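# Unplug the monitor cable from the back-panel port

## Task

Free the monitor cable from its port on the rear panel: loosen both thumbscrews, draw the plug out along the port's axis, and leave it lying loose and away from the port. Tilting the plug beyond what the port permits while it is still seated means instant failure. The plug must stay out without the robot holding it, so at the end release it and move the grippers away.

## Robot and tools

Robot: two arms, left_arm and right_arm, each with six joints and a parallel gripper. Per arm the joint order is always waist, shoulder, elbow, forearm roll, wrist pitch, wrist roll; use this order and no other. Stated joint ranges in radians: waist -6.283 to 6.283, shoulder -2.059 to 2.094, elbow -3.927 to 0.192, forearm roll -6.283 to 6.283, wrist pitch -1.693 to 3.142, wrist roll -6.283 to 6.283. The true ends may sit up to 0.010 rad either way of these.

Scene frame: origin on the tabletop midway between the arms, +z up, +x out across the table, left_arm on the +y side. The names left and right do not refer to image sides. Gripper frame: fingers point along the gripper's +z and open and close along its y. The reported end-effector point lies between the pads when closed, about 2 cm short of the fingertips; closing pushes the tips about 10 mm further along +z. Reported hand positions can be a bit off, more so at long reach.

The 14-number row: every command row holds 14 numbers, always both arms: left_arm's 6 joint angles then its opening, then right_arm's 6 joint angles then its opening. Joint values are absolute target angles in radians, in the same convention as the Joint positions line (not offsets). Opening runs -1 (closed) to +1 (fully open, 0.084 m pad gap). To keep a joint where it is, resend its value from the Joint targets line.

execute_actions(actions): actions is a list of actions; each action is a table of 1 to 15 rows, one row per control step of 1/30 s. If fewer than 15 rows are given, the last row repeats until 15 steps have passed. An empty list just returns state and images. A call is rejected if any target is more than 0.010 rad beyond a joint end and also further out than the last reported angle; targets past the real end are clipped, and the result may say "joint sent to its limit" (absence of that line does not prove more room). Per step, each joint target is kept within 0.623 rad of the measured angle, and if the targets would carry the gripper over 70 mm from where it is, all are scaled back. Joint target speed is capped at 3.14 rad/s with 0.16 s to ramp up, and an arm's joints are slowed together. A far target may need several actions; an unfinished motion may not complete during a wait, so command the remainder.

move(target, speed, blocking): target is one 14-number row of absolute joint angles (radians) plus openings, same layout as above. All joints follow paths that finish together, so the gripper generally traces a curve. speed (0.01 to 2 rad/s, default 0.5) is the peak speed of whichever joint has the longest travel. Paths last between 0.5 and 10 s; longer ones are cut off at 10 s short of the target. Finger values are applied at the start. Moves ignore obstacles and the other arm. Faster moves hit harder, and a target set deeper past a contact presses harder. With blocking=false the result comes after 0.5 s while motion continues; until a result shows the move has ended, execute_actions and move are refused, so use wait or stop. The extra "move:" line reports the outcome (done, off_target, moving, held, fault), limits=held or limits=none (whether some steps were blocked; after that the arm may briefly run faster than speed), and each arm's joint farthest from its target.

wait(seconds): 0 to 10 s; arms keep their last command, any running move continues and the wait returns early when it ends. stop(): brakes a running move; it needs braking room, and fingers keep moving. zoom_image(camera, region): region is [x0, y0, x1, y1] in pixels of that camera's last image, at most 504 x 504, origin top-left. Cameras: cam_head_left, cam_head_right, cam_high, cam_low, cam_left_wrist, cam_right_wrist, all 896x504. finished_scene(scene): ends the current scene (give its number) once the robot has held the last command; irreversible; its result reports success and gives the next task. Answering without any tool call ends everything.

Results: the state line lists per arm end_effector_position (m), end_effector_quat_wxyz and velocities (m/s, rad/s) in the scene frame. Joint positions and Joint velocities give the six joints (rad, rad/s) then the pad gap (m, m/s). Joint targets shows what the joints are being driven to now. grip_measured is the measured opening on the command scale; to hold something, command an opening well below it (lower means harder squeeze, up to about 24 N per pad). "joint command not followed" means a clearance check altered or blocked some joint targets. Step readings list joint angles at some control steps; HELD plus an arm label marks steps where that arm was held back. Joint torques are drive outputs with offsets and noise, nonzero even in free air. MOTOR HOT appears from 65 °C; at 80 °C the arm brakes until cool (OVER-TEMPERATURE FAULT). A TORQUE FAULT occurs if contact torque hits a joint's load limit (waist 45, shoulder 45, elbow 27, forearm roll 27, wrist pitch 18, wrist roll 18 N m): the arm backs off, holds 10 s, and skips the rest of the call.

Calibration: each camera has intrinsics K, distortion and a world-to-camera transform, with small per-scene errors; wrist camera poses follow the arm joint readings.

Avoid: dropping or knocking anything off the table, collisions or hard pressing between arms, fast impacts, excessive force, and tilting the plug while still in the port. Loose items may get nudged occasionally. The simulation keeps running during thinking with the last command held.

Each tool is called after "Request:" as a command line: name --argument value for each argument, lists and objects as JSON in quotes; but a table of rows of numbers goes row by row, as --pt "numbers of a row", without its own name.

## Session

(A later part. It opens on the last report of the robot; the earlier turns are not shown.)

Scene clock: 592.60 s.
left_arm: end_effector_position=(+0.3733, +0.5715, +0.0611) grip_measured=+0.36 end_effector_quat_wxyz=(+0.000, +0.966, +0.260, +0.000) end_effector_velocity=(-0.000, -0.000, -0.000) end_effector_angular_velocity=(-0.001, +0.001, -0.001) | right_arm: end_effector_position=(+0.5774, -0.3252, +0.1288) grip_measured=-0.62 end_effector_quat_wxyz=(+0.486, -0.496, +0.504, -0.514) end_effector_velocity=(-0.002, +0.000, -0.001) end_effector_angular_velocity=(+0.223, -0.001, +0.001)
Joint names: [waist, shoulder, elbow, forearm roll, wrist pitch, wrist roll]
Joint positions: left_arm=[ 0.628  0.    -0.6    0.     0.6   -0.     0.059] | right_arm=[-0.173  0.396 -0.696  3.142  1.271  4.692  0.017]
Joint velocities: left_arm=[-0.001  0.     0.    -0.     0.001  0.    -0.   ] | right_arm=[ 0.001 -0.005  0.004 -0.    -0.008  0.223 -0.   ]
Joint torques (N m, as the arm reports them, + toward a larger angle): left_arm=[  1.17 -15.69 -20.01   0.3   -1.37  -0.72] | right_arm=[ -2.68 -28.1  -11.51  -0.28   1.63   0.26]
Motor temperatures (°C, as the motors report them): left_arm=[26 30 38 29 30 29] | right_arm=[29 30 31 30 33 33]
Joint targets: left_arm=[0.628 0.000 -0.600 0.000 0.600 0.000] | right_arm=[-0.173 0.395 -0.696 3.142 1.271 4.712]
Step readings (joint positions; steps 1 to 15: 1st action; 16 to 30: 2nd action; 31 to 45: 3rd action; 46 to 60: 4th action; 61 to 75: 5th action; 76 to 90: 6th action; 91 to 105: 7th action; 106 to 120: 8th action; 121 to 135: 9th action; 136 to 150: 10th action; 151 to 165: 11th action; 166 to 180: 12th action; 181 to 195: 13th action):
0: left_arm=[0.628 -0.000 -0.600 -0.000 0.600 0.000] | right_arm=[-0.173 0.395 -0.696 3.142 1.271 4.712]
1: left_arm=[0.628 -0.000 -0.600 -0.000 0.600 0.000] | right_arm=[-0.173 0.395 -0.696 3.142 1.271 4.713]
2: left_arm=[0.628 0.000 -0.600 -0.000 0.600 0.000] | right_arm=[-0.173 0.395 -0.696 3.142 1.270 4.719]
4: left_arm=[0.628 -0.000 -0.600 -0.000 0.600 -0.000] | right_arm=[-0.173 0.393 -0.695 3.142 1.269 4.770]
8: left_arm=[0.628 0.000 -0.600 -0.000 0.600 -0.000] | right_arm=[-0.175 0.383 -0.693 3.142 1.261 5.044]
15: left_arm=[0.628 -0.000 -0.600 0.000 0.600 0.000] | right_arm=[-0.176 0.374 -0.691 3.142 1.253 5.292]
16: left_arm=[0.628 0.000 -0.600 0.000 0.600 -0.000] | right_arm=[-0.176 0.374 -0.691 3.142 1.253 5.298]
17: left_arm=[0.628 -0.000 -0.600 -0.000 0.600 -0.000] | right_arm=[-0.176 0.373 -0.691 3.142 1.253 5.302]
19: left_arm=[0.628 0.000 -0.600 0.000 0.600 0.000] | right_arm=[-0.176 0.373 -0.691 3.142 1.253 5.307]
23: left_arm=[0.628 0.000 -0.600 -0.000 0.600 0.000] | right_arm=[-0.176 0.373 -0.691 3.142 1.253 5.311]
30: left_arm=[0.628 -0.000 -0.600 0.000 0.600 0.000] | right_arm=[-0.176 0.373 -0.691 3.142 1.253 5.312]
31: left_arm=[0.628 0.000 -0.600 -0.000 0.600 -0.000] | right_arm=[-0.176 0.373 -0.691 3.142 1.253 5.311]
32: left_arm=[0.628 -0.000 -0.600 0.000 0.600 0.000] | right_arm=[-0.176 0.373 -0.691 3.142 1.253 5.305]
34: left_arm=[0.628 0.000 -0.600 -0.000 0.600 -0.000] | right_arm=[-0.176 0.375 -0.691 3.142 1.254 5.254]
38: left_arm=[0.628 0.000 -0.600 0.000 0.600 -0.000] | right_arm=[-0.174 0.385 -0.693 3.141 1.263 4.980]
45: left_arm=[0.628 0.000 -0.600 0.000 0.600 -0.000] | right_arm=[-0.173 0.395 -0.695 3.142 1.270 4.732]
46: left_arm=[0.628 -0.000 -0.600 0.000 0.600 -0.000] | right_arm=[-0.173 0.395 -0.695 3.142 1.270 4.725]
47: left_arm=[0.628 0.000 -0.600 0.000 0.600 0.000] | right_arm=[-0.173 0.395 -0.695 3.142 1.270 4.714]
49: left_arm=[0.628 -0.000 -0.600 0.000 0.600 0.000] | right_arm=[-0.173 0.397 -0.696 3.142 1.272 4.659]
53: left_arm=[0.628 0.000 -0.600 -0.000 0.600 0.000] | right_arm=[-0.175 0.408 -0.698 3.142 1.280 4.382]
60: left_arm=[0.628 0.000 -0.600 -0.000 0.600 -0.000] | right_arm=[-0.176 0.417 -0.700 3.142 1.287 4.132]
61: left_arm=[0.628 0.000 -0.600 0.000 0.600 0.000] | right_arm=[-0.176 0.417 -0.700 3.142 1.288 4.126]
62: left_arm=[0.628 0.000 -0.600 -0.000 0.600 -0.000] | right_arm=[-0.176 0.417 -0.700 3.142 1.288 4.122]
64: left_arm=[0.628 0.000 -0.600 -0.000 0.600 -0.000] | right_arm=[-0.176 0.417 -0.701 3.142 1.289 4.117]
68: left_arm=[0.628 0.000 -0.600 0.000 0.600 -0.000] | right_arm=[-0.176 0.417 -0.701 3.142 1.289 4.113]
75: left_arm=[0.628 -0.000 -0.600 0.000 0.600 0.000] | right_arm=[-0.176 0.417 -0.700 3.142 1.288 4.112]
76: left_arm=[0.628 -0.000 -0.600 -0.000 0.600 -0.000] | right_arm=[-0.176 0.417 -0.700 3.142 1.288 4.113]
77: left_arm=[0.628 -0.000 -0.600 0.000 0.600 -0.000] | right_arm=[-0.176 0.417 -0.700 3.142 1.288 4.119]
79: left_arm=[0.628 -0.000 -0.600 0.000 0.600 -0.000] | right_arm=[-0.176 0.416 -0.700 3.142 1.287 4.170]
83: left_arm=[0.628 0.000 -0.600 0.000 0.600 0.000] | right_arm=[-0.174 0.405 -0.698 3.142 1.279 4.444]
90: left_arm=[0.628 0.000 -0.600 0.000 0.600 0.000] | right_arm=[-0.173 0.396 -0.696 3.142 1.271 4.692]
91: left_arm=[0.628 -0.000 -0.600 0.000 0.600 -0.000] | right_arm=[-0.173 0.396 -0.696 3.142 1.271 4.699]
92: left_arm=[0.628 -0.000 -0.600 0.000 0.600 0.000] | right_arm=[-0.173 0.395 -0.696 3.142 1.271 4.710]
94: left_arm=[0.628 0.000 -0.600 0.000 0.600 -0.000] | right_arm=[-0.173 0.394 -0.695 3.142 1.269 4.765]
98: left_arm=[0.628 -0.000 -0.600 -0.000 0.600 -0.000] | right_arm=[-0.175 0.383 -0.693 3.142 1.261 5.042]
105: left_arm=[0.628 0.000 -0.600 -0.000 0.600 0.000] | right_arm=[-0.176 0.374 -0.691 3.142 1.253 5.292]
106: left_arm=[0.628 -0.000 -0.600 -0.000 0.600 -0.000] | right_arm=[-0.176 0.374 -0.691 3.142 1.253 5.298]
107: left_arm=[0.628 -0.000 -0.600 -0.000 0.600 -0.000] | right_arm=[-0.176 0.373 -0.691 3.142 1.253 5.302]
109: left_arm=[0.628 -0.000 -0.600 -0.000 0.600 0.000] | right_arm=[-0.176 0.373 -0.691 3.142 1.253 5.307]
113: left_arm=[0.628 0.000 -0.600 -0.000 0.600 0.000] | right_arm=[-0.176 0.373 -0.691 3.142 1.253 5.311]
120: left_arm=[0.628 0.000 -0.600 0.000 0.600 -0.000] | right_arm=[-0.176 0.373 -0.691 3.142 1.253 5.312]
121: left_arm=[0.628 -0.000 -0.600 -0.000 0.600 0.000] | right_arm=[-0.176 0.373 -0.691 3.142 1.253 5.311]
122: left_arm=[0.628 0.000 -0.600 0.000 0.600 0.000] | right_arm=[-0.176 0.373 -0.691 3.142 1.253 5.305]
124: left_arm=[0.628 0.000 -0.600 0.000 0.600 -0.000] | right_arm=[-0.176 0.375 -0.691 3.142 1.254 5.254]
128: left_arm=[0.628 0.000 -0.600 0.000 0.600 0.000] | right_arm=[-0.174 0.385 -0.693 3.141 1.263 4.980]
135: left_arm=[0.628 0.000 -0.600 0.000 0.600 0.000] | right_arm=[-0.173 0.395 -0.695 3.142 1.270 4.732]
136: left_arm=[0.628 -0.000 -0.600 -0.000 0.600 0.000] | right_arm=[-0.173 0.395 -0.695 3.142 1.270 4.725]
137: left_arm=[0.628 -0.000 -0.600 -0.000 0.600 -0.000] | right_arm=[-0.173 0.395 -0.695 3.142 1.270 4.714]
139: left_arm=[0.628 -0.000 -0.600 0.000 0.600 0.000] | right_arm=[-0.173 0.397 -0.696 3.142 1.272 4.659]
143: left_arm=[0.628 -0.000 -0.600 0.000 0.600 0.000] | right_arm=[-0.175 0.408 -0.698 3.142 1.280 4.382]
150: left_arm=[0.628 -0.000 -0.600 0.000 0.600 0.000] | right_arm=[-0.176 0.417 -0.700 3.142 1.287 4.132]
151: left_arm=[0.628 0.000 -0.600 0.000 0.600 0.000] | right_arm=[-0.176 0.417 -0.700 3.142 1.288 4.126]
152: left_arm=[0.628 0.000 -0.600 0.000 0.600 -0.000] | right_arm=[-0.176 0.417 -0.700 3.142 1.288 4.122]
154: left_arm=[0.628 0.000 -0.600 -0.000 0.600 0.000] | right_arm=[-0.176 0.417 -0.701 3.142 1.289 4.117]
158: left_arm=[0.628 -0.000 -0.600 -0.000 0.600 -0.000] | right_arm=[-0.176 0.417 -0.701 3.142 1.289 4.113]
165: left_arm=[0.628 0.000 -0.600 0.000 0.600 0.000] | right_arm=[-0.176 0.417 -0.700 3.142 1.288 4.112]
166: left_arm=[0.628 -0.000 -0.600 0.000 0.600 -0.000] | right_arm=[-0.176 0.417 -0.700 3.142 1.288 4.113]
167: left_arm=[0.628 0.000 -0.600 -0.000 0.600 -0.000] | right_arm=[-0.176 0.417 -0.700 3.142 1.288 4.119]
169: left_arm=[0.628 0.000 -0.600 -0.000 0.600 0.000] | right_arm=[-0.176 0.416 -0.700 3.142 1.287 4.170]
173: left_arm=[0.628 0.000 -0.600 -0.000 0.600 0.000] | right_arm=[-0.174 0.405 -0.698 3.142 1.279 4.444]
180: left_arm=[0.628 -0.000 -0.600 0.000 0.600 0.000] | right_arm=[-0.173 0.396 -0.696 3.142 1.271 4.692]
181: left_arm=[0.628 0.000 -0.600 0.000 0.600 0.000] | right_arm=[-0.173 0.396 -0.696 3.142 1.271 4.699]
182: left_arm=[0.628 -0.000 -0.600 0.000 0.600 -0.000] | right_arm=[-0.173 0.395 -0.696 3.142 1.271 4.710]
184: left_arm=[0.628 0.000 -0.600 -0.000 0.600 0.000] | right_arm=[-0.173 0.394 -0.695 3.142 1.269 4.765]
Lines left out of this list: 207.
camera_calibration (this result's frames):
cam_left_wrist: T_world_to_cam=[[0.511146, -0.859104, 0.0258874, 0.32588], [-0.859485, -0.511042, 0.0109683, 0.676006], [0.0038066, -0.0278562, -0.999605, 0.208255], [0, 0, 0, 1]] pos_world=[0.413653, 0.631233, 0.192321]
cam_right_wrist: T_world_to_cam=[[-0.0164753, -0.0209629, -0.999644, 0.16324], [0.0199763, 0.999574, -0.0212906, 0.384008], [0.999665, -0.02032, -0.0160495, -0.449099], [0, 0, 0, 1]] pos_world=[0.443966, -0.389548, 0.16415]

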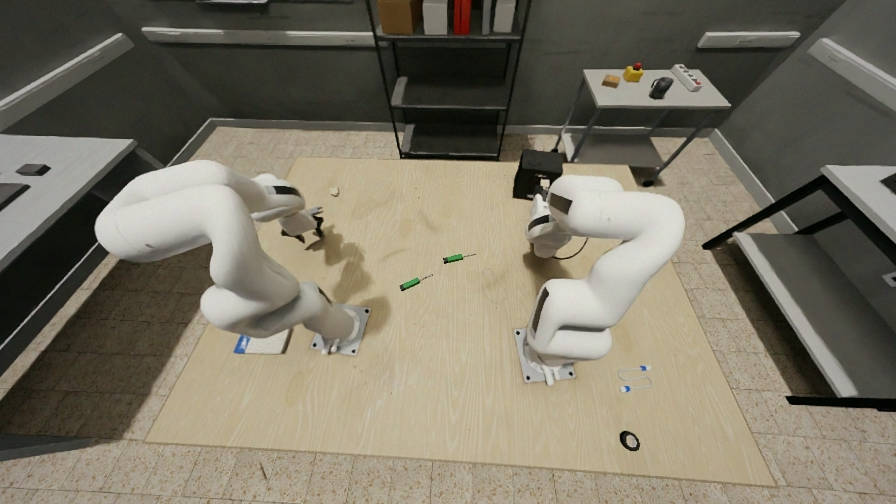

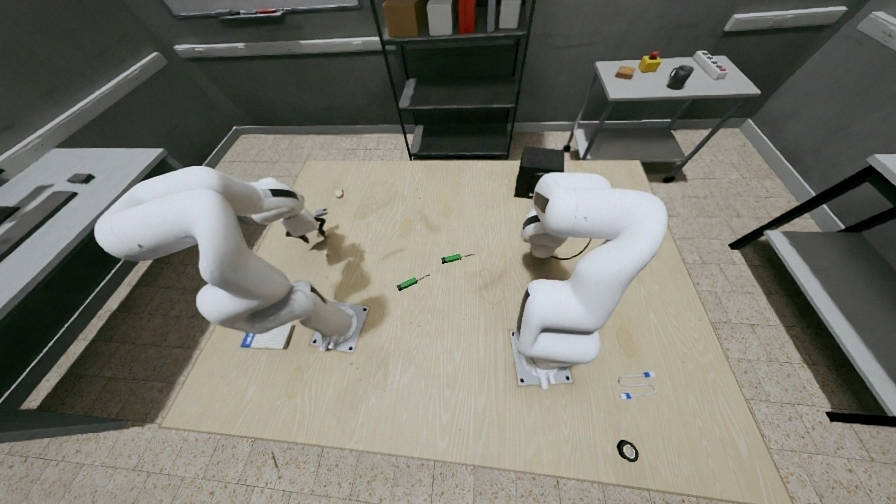

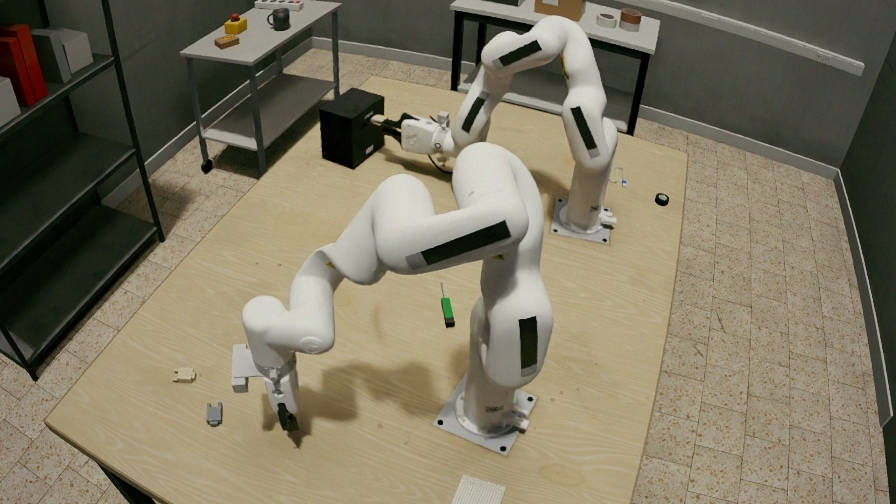

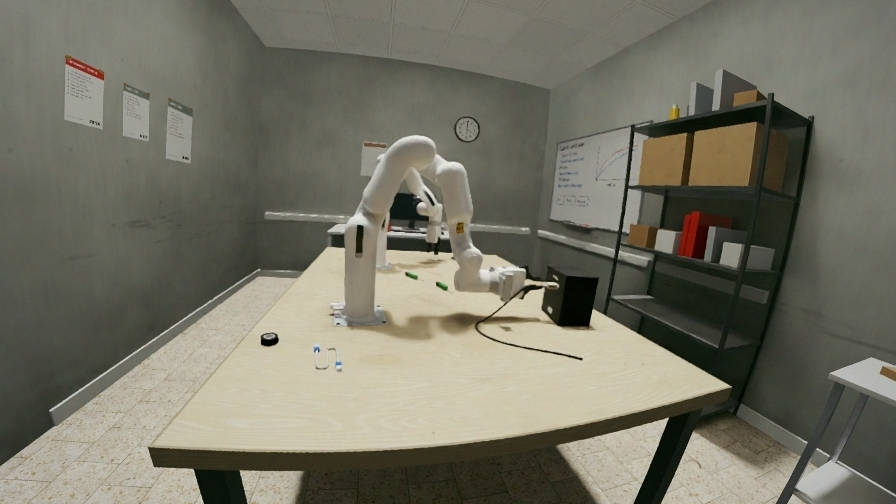

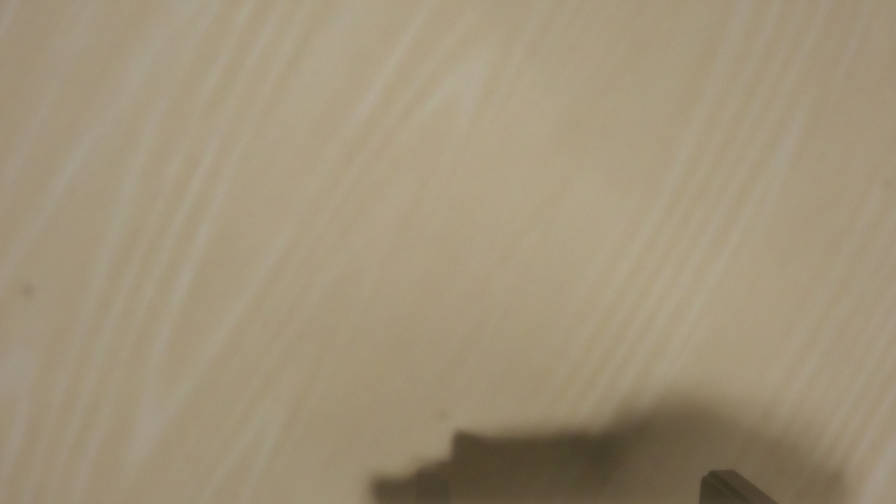

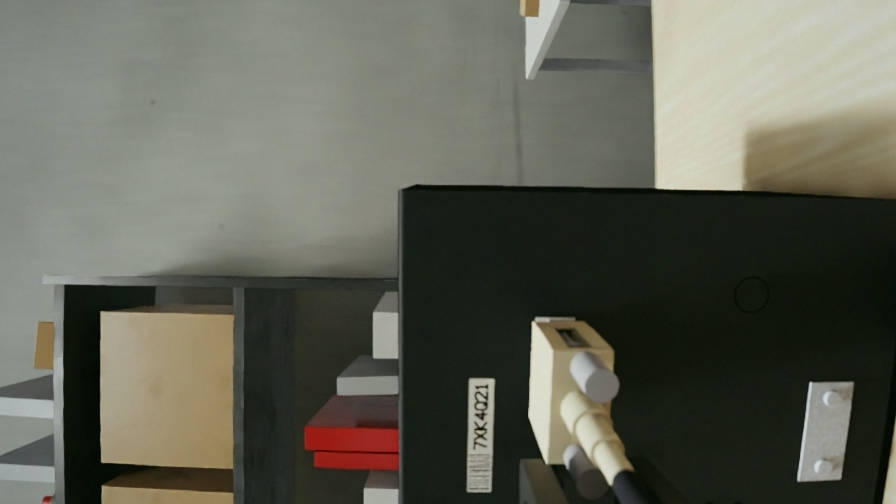

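Same again on A, to compare.

Request:
execute_actions --actions '[[[0.628,0,-0.6,0,0.6,0,0.37,-0.1762,0.373,-0.6911,3.1416,1.2529,5.312,-0.7]],[[0.628,0,-0.6,0,0.6,0,0.37,-0.1762,0.373,-0.6911,3.1416,1.2529,5.312,-1]],[[0.628,0,-0.6,0,0.6,0,0.37,-0.1727,0.3953,-0.6957,3.1416,1.2706,4.712,-1]],[[0.628,0,-0.6,0,0.6,0,0.37,-0.1762,0.4176,-0.7003,3.1416,1.2883,4.112,-1]],[[0.628,0,-0.6,0,0.6,0,0.37,-0.1762,0.4176,-0.7003,3.1416,1.2883,4.112,-0.7]],[[0.628,0,-0.6,0,0.6,0,0.37,-0.1727,0.3953,-0.6957,3.1416,1.2706,4.712,-0.7]],[[0.628,0,-0.6,0,0.6,0,0.37,-0.1762,0.373,-0.6911,3.1416,1.2529,5.312,-0.7]],[[0.628,0,-0.6,0,0.6,0,0.37,-0.1762,0.373,-0.6911,3.1416,1.2529,5.312,-1]],[[0.628,0,-0.6,0,0.6,0,0.37,-0.1727,0.3953,-0.6957,3.1416,1.2706,4.712,-1]],[[0.628,0,-0.6,0,0.6,0,0.37,-0.1762,0.4176,-0.7003,3.1416,1.2883,4.112,-1]],[[0.628,0,-0.6,0,0.6,0,0.37,-0.1762,0.4176,-0.7003,3.1416,1.2883,4.112,-0.7]],[[0.628,0,-0.6,0,0.6,0,0.37,-0.1727,0.3953,-0.6957,3.1416,1.2706,4.712,-0.7]],[[0.628,0,-0.6,0,0.6,0,0.37,-0.1762,0.373,-0.6911,3.1416,1.2529,5.312,-0.7]],[[0.628,0,-0.6,0,0.6,0,0.37,-0.1762,0.373,-0.6911,3.1416,1.2529,5.312,-1]],[[0.628,0,-0.6,0,0.6,0,0.37,-0.1727,0.3953,-0.6957,3.1416,1.2706,4.712,-1]],[[0.628,0,-0.6,0,0.6,0,0.37,-0.1762,0.4176,-0.7003,3.1416,1.2883,4.112,-1]],[[0.628,0,-0.6,0,0.6,0,0.37,-0.1762,0.4176,-0.7003,3.1416,1.2883,4.112,-0.7]],[[0.628,0,-0.6,0,0.6,0,0.37,-0.1727,0.3953,-0.6957,3.1416,1.2706,4.712,-0.7]],[[0.628,0,-0.6,0,0.6,0,0.37,-0.1762,0.373,-0.6911,3.1416,1.2529,5.312,-0.7]],[[0.628,0,-0.6,0,0.6,0,0.37,-0.1762,0.373,-0.6911,3.1416,1.2529,5.312,-1]],[[0.628,0,-0.6,0,0.6,0,0.37,-0.1727,0.3953,-0.6957,3.1416,1.2706,4.712,-1]],[[0.628,0,-0.6,0,0.6,0,0.37,-0.1762,0.4176,-0.7003,3.1416,1.2883,4.112,-1]],[[0.628,0,-0.6,0,0.6,0,0.37,-0.1762,0.4176,-0.7003,3.1416,1.2883,4.112,-0.7]],[[0.628,0,-0.6,0,0.6,0,0.37,-0.1727,0.3953,-0.6957,3.1416,1.2706,4.712,-0.7]],[[0.628,0,-0.6,0,0.6,0,0.37,-0.1762,0.373,-0.6911,3.1416,1.2529,5.312,-0.7]],[[0.628,0,-0.6,0,0.6,0,0.37,-0.1762,0.373,-0.6911,3.1416,1.2529,5.312,-1]],[[0.628,0,-0.6,0,0.6,0,0.37,-0.1727,0.3953,-0.6957,3.1416,1.2706,4.712,-1]],[[0.628,0,-0.6,0,0.6,0,0.37,-0.1762,0.4176,-0.7003,3.1416,1.2883,4.112,-1]],[[0.628,0,-0.6,0,0.6,0,0.37,-0.1762,0.4176,-0.7003,3.1416,1.2883,4.112,-0.7]],[[0.628,0,-0.6,0,0.6,0,0.37,-0.1727,0.3953,-0.6957,3.1416,1.2706,4.712,-0.7]],[[0.628,0,-0.6,0,0.6,0,0.37,-0.1762,0.373,-0.6911,3.1416,1.2529,5.312,-0.7]],[[0.628,0,-0.6,0,0.6,0,0.37,-0.1762,0.373,-0.6911,3.1416,1.2529,5.312,-1]],[[0.628,0,-0.6,0,0.6,0,0.37,-0.1727,0.3953,-0.6957,3.1416,1.2706,4.712,-1]],[[0.628,0,-0.6,0,0.6,0,0.37,-0.1762,0.4176,-0.7003,3.1416,1.2883,4.112,-1]],[[0.628,0,-0.6,0,0.6,0,0.37,-0.1762,0.4176,-0.7003,3.1416,1.2883,4.112,-0.7]],[[0.628,0,-0.6,0,0.6,0,0.37,-0.1727,0.3953,-0.6957,3.1416,1.2706,4.712,-0.7]],[[0.628,0,-0.6,0,0.6,0,0.37,-0.1762,0.373,-0.6911,3.1416,1.2529,5.312,-0.7]],[[0.628,0,-0.6,0,0.6,0,0.37,-0.1762,0.373,-0.6911,3.1416,1.2529,5.312,-1]],[[0.628,0,-0.6,0,0.6,0,0.37,-0.1727,0.3953,-0.6957,3.1416,1.2706,4.712,-1]],[[0.628,0,-0.6,0,0.6,0,0.37,-0.1762,0.4176,-0.7003,3.1416,1.2883,4.112,-1]],[[0.628,0,-0.6,0,0.6,0,0.37,-0.1762,0.4176,-0.7003,3.1416,1.2883,4.112,-0.7]],[[0.628,0,-0.6,0,0.6,0,0.37,-0.1727,0.3953,-0.6957,3.1416,1.2706,4.712,-0.7]],[[0.628,0,-0.6,0,0.6,0,0.37,-0.1762,0.373,-0.6911,3.1416,1.2529,5.312,-0.7]],[[0.628,0,-0.6,0,0.6,0,0.37,-0.1762,0.373,-0.6911,3.1416,1.2529,5.312,-1]],[[0.628,0,-0.6,0,0.6,0,0.37,-0.1727,0.3953,-0.6957,3.1416,1.2706,4.712,-1]],[[0.628,0,-0.6,0,0.6,0,0.37,-0.1762,0.4176,-0.7003,3.1416,1.2883,4.112,-1]],[[0.628,0,-0.6,0,0.6,0,0.37,-0.1762,0.4176,-0.7003,3.1416,1.2883,4.112,-0.7]],[[0.628,0,-0.6,0,0.6,0,0.37,-0.1727,0.3953,-0.6957,3.1416,1.2706,4.712,-0.7]],[[0.628,0,-0.6,0,0.6,0,0.37,-0.1762,0.373,-0.6911,3.1416,1.2529,5.312,-0.7]],[[0.628,0,-0.6,0,0.6,0,0.37,-0.1762,0.373,-0.6911,3.1416,1.2529,5.312,-1]],[[0.628,0,-0.6,0,0.6,0,0.37,-0.1727,0.3953,-0.6957,3.1416,1.2706,4.712,-1]],[[0.628,0,-0.6,0,0.6,0,0.37,-0.1762,0.4176,-0.7003,3.1416,1.2883,4.112,-1]],[[0.628,0,-0.6,0,0.6,0,0.37,-0.1762,0.4176,-0.7003,3.1416,1.2883,4.112,-0.7]],[[0.628,0,-0.6,0,0.6,0,0.37,-0.1727,0.3953,-0.6957,3.1416,1.2706,4.712,-0.6]]]'

Request:
zoom_image --camera "cam_right_wrist" --region '[400,250,760,504]'

Scene clock: 673.60 s.
left_arm: end_effector_position=(+0.3733, +0.5715, +0.0611) grip_measured=+0.36 end_effector_quat_wxyz=(+0.000, +0.966, +0.260, +0.000) end_effector_velocity=(+0.000, -0.000, -0.000) end_effector_angular_velocity=(+0.000, +0.000, -0.001) | right_arm: end_effector_position=(+0.5774, -0.3252, +0.1287) grip_measured=-0.62 end_effector_quat_wxyz=(+0.486, -0.496, +0.504, -0.514) end_effector_velocity=(-0.001, +0.001, -0.001) end_effector_angular_velocity=(+0.227, -0.002, +0.002)
Joint names: [waist, shoulder, elbow, forearm roll, wrist pitch, wrist roll]
Joint positions: left_arm=[ 0.628  0.    -0.6   -0.     0.6   -0.     0.059] | right_arm=[-0.173  0.396 -0.696  3.142  1.271  4.692  0.017]
Joint velocities: left_arm=[-0.  0. -0.  0. -0.  0.  0.] | right_arm=[ 0.002 -0.005  0.004  0.    -0.008  0.226 -0.   ]
Joint torques (N m, as the arm reports them, + toward a larger angle): left_arm=[  0.99 -15.44 -19.7    0.23  -1.41  -0.55] | right_arm=[ -2.79 -28.76 -11.45   0.19   1.53   0.15]
Motor temperatures (°C, as the motors report them): left_arm=[26 30 38 29 30 29] | right_arm=[29 30 31 30 33 33]
Joint targets: left_arm=[0.628 0.000 -0.600 0.000 0.600 0.000] | right_arm=[-0.173 0.395 -0.696 3.142 1.271 4.712]
Step readings (joint positions; steps 1 to 15: 1st action; 16 to 30: 2nd action; 31 to 45: 3rd action; 46 to 60: 4th action; 61 to 75: 5th action; 76 to 90: 6th action; 91 to 105: 7th action; 106 to 120: 8th action; 121 to 135: 9th action; 136 to 150: 10th action; 151 to 165: 11th action; 166 to 180: 12th action; 181 to 195: 13th action):
0: left_arm=[0.628 -0.000 -0.600 -0.000 0.600 -0.000] | right_arm=[-0.173 0.395 -0.696 3.142 1.271 4.712]
1: left_arm=[0.628 0.000 -0.600 0.000 0.600 -0.000] | right_arm=[-0.173 0.395 -0.696 3.142 1.271 4.713]
2: left_arm=[0.628 -0.000 -0.600 -0.000 0.600 0.000] | right_arm=[-0.173 0.395 -0.696 3.142 1.270 4.719]
4: left_arm=[0.628 -0.000 -0.600 -0.000 0.600 -0.000] | right_arm=[-0.173 0.393 -0.695 3.142 1.269 4.770]
8: left_arm=[0.628 0.000 -0.600 0.000 0.600 0.000] | right_arm=[-0.175 0.383 -0.693 3.142 1.261 5.044]
15: left_arm=[0.628 -0.000 -0.600 -0.000 0.600 -0.000] | right_arm=[-0.176 0.374 -0.691 3.142 1.253 5.292]
16: left_arm=[0.628 0.000 -0.600 -0.000 0.600 -0.000] | right_arm=[-0.176 0.374 -0.691 3.142 1.253 5.298]
17: left_arm=[0.628 0.000 -0.600 -0.000 0.600 -0.000] | right_arm=[-0.176 0.373 -0.691 3.142 1.253 5.302]
19: left_arm=[0.628 0.000 -0.600 -0.000 0.600 -0.000] | right_arm=[-0.176 0.373 -0.691 3.142 1.253 5.307]
23: left_arm=[0.628 -0.000 -0.600 0.000 0.600 -0.000] | right_arm=[-0.176 0.373 -0.691 3.142 1.253 5.311]
30: left_arm=[0.628 -0.000 -0.600 0.000 0.600 0.000] | right_arm=[-0.176 0.373 -0.691 3.142 1.253 5.312]
31: left_arm=[0.628 0.000 -0.600 0.000 0.600 0.000] | right_arm=[-0.176 0.373 -0.691 3.142 1.253 5.311]
32: left_arm=[0.628 -0.000 -0.600 -0.000 0.600 0.000] | right_arm=[-0.176 0.373 -0.691 3.142 1.253 5.305]
34: left_arm=[0.628 0.000 -0.600 0.000 0.600 0.000] | right_arm=[-0.176 0.375 -0.691 3.142 1.254 5.254]
38: left_arm=[0.628 -0.000 -0.600 -0.000 0.600 -0.000] | right_arm=[-0.174 0.385 -0.693 3.141 1.263 4.980]
45: left_arm=[0.628 -0.000 -0.600 -0.000 0.600 -0.000] | right_arm=[-0.173 0.395 -0.695 3.142 1.270 4.732]
46: left_arm=[0.628 0.000 -0.600 -0.000 0.600 -0.000] | right_arm=[-0.173 0.395 -0.695 3.142 1.270 4.725]
47: left_arm=[0.628 0.000 -0.600 -0.000 0.600 -0.000] | right_arm=[-0.173 0.395 -0.695 3.142 1.270 4.714]
49: left_arm=[0.628 0.000 -0.600 0.000 0.600 -0.000] | right_arm=[-0.173 0.397 -0.695 3.142 1.272 4.659]
53: left_arm=[0.628 0.000 -0.600 -0.000 0.600 -0.000] | right_arm=[-0.175 0.408 -0.698 3.142 1.280 4.382]
60: left_arm=[0.628 0.000 -0.600 -0.000 0.600 0.000] | right_arm=[-0.176 0.417 -0.700 3.142 1.287 4.132]
61: left_arm=[0.628 0.000 -0.600 -0.000 0.600 -0.000] | right_arm=[-0.176 0.417 -0.700 3.142 1.288 4.126]
62: left_arm=[0.628 0.000 -0.600 -0.000 0.600 -0.000] | right_arm=[-0.176 0.417 -0.700 3.142 1.288 4.122]
64: left_arm=[0.628 -0.000 -0.600 0.000 0.600 -0.000] | right_arm=[-0.176 0.417 -0.701 3.142 1.289 4.117]
68: left_arm=[0.628 -0.000 -0.600 0.000 0.600 -0.000] | right_arm=[-0.176 0.417 -0.701 3.141 1.289 4.113]
75: left_arm=[0.628 -0.000 -0.600 -0.000 0.600 -0.000] | right_arm=[-0.176 0.417 -0.701 3.142 1.288 4.112]
76: left_arm=[0.628 0.000 -0.600 0.000 0.600 -0.000] | right_arm=[-0.176 0.417 -0.701 3.142 1.288 4.113]
77: left_arm=[0.628 0.000 -0.600 0.000 0.600 0.000] | right_arm=[-0.176 0.417 -0.700 3.142 1.288 4.119]
79: left_arm=[0.628 0.000 -0.600 0.000 0.600 -0.000] | right_arm=[-0.176 0.416 -0.700 3.142 1.287 4.170]
83: left_arm=[0.628 0.000 -0.600 -0.000 0.600 -0.000] | right_arm=[-0.174 0.405 -0.698 3.142 1.279 4.444]
90: left_arm=[0.628 0.000 -0.600 0.000 0.600 0.000] | right_arm=[-0.173 0.396 -0.696 3.142 1.271 4.692]
91: left_arm=[0.628 0.000 -0.600 0.000 0.600 0.000] | right_arm=[-0.173 0.396 -0.696 3.142 1.271 4.699]
92: left_arm=[0.628 -0.000 -0.600 0.000 0.600 0.000] | right_arm=[-0.173 0.395 -0.696 3.142 1.271 4.710]
94: left_arm=[0.628 0.000 -0.600 0.000 0.600 0.000] | right_arm=[-0.173 0.394 -0.695 3.142 1.269 4.765]
98: left_arm=[0.628 0.000 -0.600 0.000 0.600 -0.000] | right_arm=[-0.175 0.383 -0.693 3.142 1.261 5.042]
105: left_arm=[0.628 0.000 -0.600 0.000 0.600 -0.000] | right_arm=[-0.176 0.374 -0.691 3.142 1.253 5.292]
106: left_arm=[0.628 -0.000 -0.600 -0.000 0.600 0.000] | right_arm=[-0.176 0.374 -0.691 3.142 1.253 5.298]
107: left_arm=[0.628 0.000 -0.600 0.000 0.600 -0.000] | right_arm=[-0.176 0.373 -0.691 3.142 1.253 5.302]
109: left_arm=[0.628 0.000 -0.600 0.000 0.600 0.000] | right_arm=[-0.176 0.373 -0.691 3.142 1.253 5.307]
113: left_arm=[0.628 -0.000 -0.600 0.000 0.600 -0.000] | right_arm=[-0.176 0.373 -0.691 3.142 1.253 5.311]
120: left_arm=[0.628 -0.000 -0.600 -0.000 0.600 -0.000] | right_arm=[-0.176 0.373 -0.691 3.142 1.253 5.312]
121: left_arm=[0.628 0.000 -0.600 -0.000 0.600 -0.000] | right_arm=[-0.176 0.373 -0.691 3.142 1.253 5.311]
122: left_arm=[0.628 0.000 -0.600 0.000 0.600 -0.000] | right_arm=[-0.176 0.373 -0.691 3.142 1.253 5.305]
124: left_arm=[0.628 0.000 -0.600 -0.000 0.600 -0.000] | right_arm=[-0.176 0.375 -0.691 3.142 1.254 5.254]
128: left_arm=[0.628 -0.000 -0.600 0.000 0.600 -0.000] | right_arm=[-0.174 0.385 -0.693 3.141 1.262 4.980]
135: left_arm=[0.628 0.000 -0.600 0.000 0.600 -0.000] | right_arm=[-0.173 0.395 -0.695 3.142 1.270 4.732]
136: left_arm=[0.628 -0.000 -0.600 0.000 0.600 -0.000] | right_arm=[-0.173 0.395 -0.695 3.142 1.270 4.725]
137: left_arm=[0.628 0.000 -0.600 0.000 0.600 0.000] | right_arm=[-0.173 0.395 -0.695 3.142 1.270 4.714]
139: left_arm=[0.628 0.000 -0.600 0.000 0.600 -0.000] | right_arm=[-0.173 0.397 -0.696 3.142 1.272 4.659]
143: left_arm=[0.628 -0.000 -0.600 0.000 0.600 0.000] | right_arm=[-0.175 0.408 -0.698 3.142 1.280 4.382]
150: left_arm=[0.628 -0.000 -0.600 0.000 0.600 -0.000] | right_arm=[-0.176 0.417 -0.700 3.142 1.287 4.132]
151: left_arm=[0.628 0.000 -0.600 -0.000 0.600 0.000] | right_arm=[-0.176 0.417 -0.700 3.142 1.288 4.126]
152: left_arm=[0.628 0.000 -0.600 0.000 0.600 0.000] | right_arm=[-0.176 0.417 -0.700 3.142 1.288 4.122]
154: left_arm=[0.628 -0.000 -0.600 -0.000 0.600 0.000] | right_arm=[-0.176 0.417 -0.701 3.141 1.289 4.117]
158: left_arm=[0.628 0.000 -0.600 0.000 0.600 0.000] | right_arm=[-0.176 0.417 -0.701 3.141 1.289 4.113]
165: left_arm=[0.628 0.000 -0.600 -0.000 0.600 -0.000] | right_arm=[-0.176 0.417 -0.701 3.142 1.288 4.112]
166: left_arm=[0.628 -0.000 -0.600 -0.000 0.600 0.000] | right_arm=[-0.176 0.417 -0.700 3.142 1.288 4.113]
167: left_arm=[0.628 0.000 -0.600 -0.000 0.600 -0.000] | right_arm=[-0.176 0.417 -0.700 3.142 1.288 4.119]
169: left_arm=[0.628 -0.000 -0.600 0.000 0.600 -0.000] | right_arm=[-0.176 0.416 -0.700 3.142 1.287 4.170]
173: left_arm=[0.628 0.000 -0.600 0.000 0.600 -0.000] | right_arm=[-0.174 0.405 -0.698 3.142 1.279 4.444]
180: left_arm=[0.628 0.000 -0.600 -0.000 0.600 0.000] | right_arm=[-0.173 0.396 -0.696 3.142 1.271 4.692]
181: left_arm=[0.628 -0.000 -0.600 0.000 0.600 -0.000] | right_arm=[-0.173 0.396 -0.696 3.142 1.271 4.699]
182: left_arm=[0.628 -0.000 -0.600 0.000 0.600 -0.000] | right_arm=[-0.173 0.395 -0.696 3.142 1.271 4.710]
184: left_arm=[0.628 0.000 -0.600 -0.000 0.600 -0.000] | right_arm=[-0.173 0.394 -0.695 3.142 1.269 4.765]
Lines left out of this list: 207.
camera_calibration (this result's frames):
cam_left_wrist: T_world_to_cam=[[0.511146, -0.859104, 0.0258874, 0.32588], [-0.859485, -0.511042, 0.0109683, 0.676006], [0.00380666, -0.0278562, -0.999605, 0.208255], [0, 0, 0, 1]] pos_world=[0.413653, 0.631233, 0.192321]
cam_right_wrist: T_world_to_cam=[[-0.0165545, -0.0209563, -0.999643, 0.163254], [0.0199952, 0.999573, -0.0212859, 0.384005], [0.999663, -0.0203404, -0.0161284, -0.449075], [0, 0, 0, 1]] pos_world=[0.443948, -0.389554, 0.164127]

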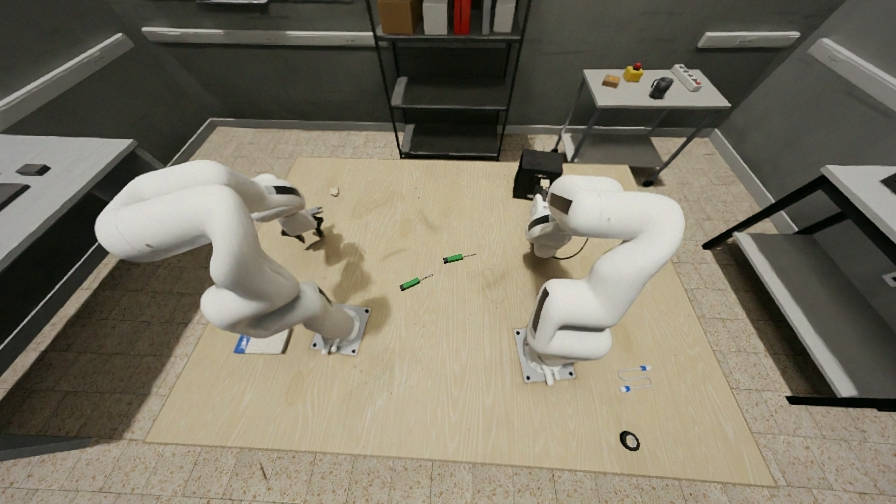

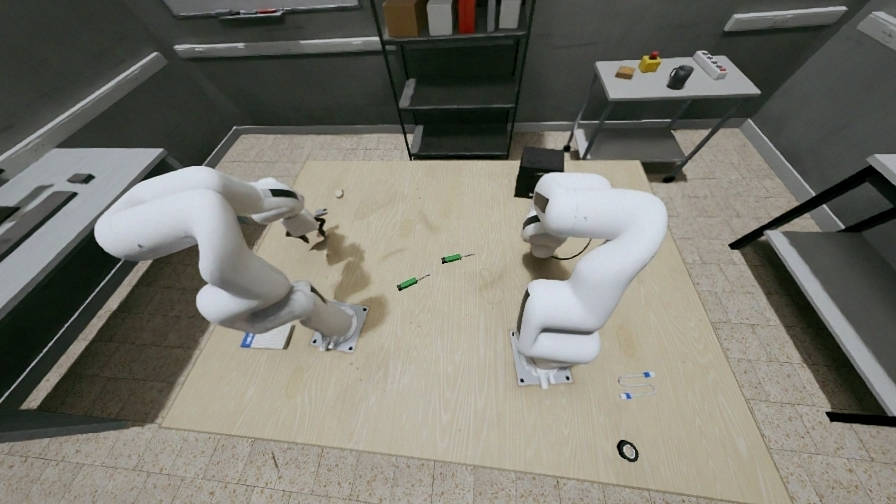

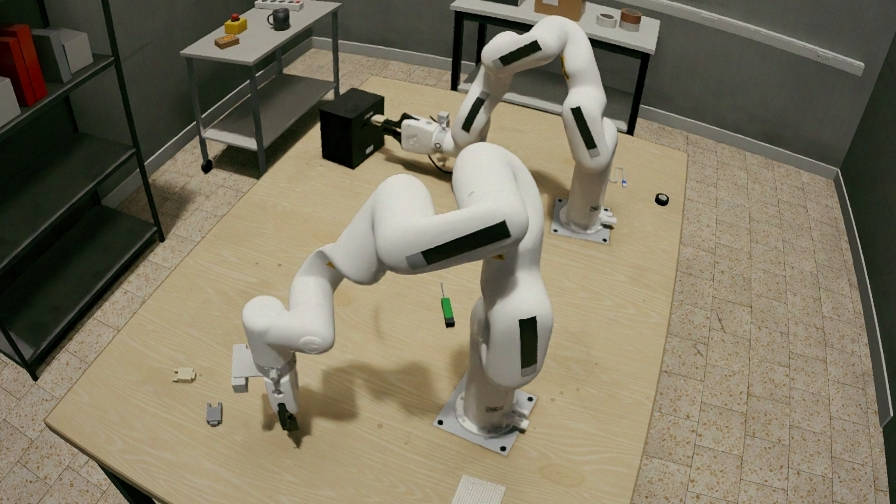

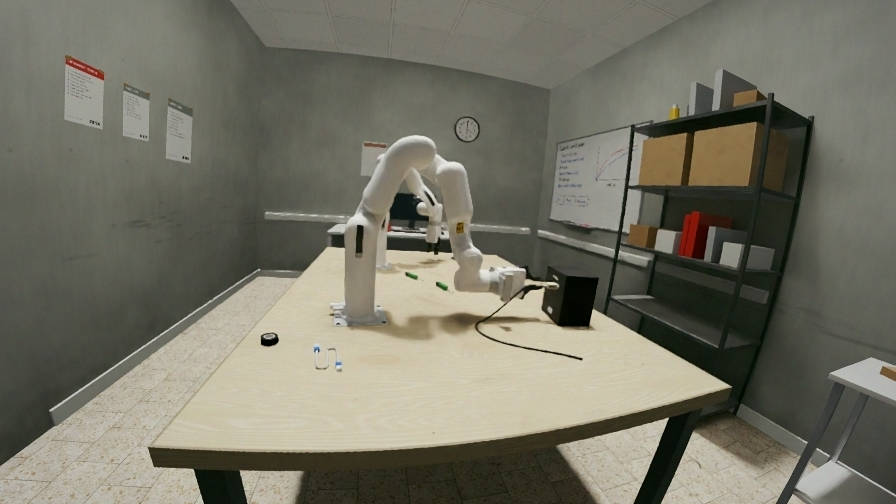

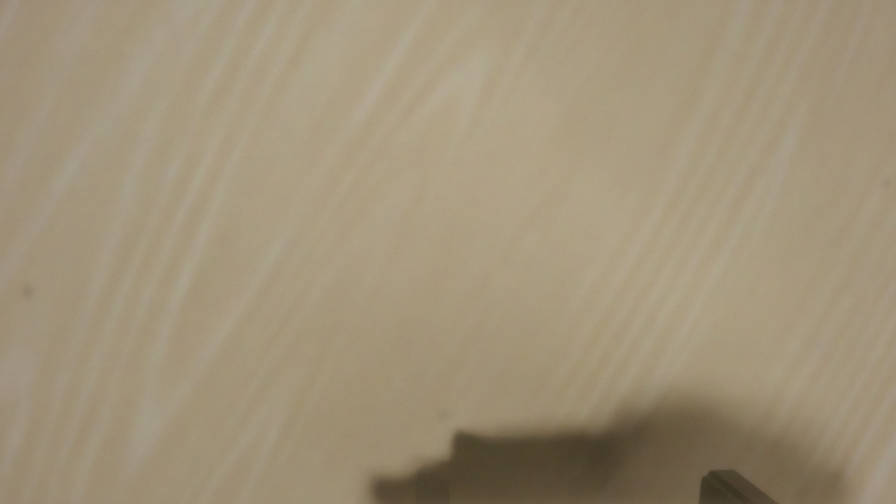

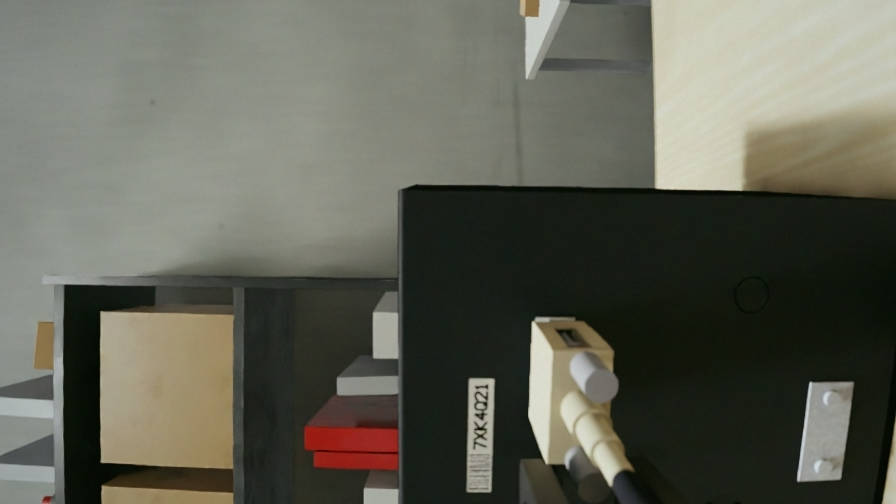

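Region (400, 250, 760, 504) of cam_right_wrist's 896x504 image, scaled by 1.400, with more detail than that image has; it fills the top 356 rows of this view, and the rest is white.

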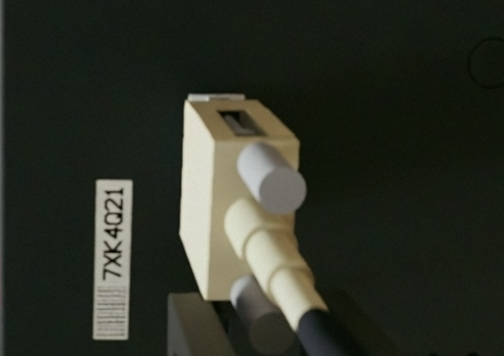

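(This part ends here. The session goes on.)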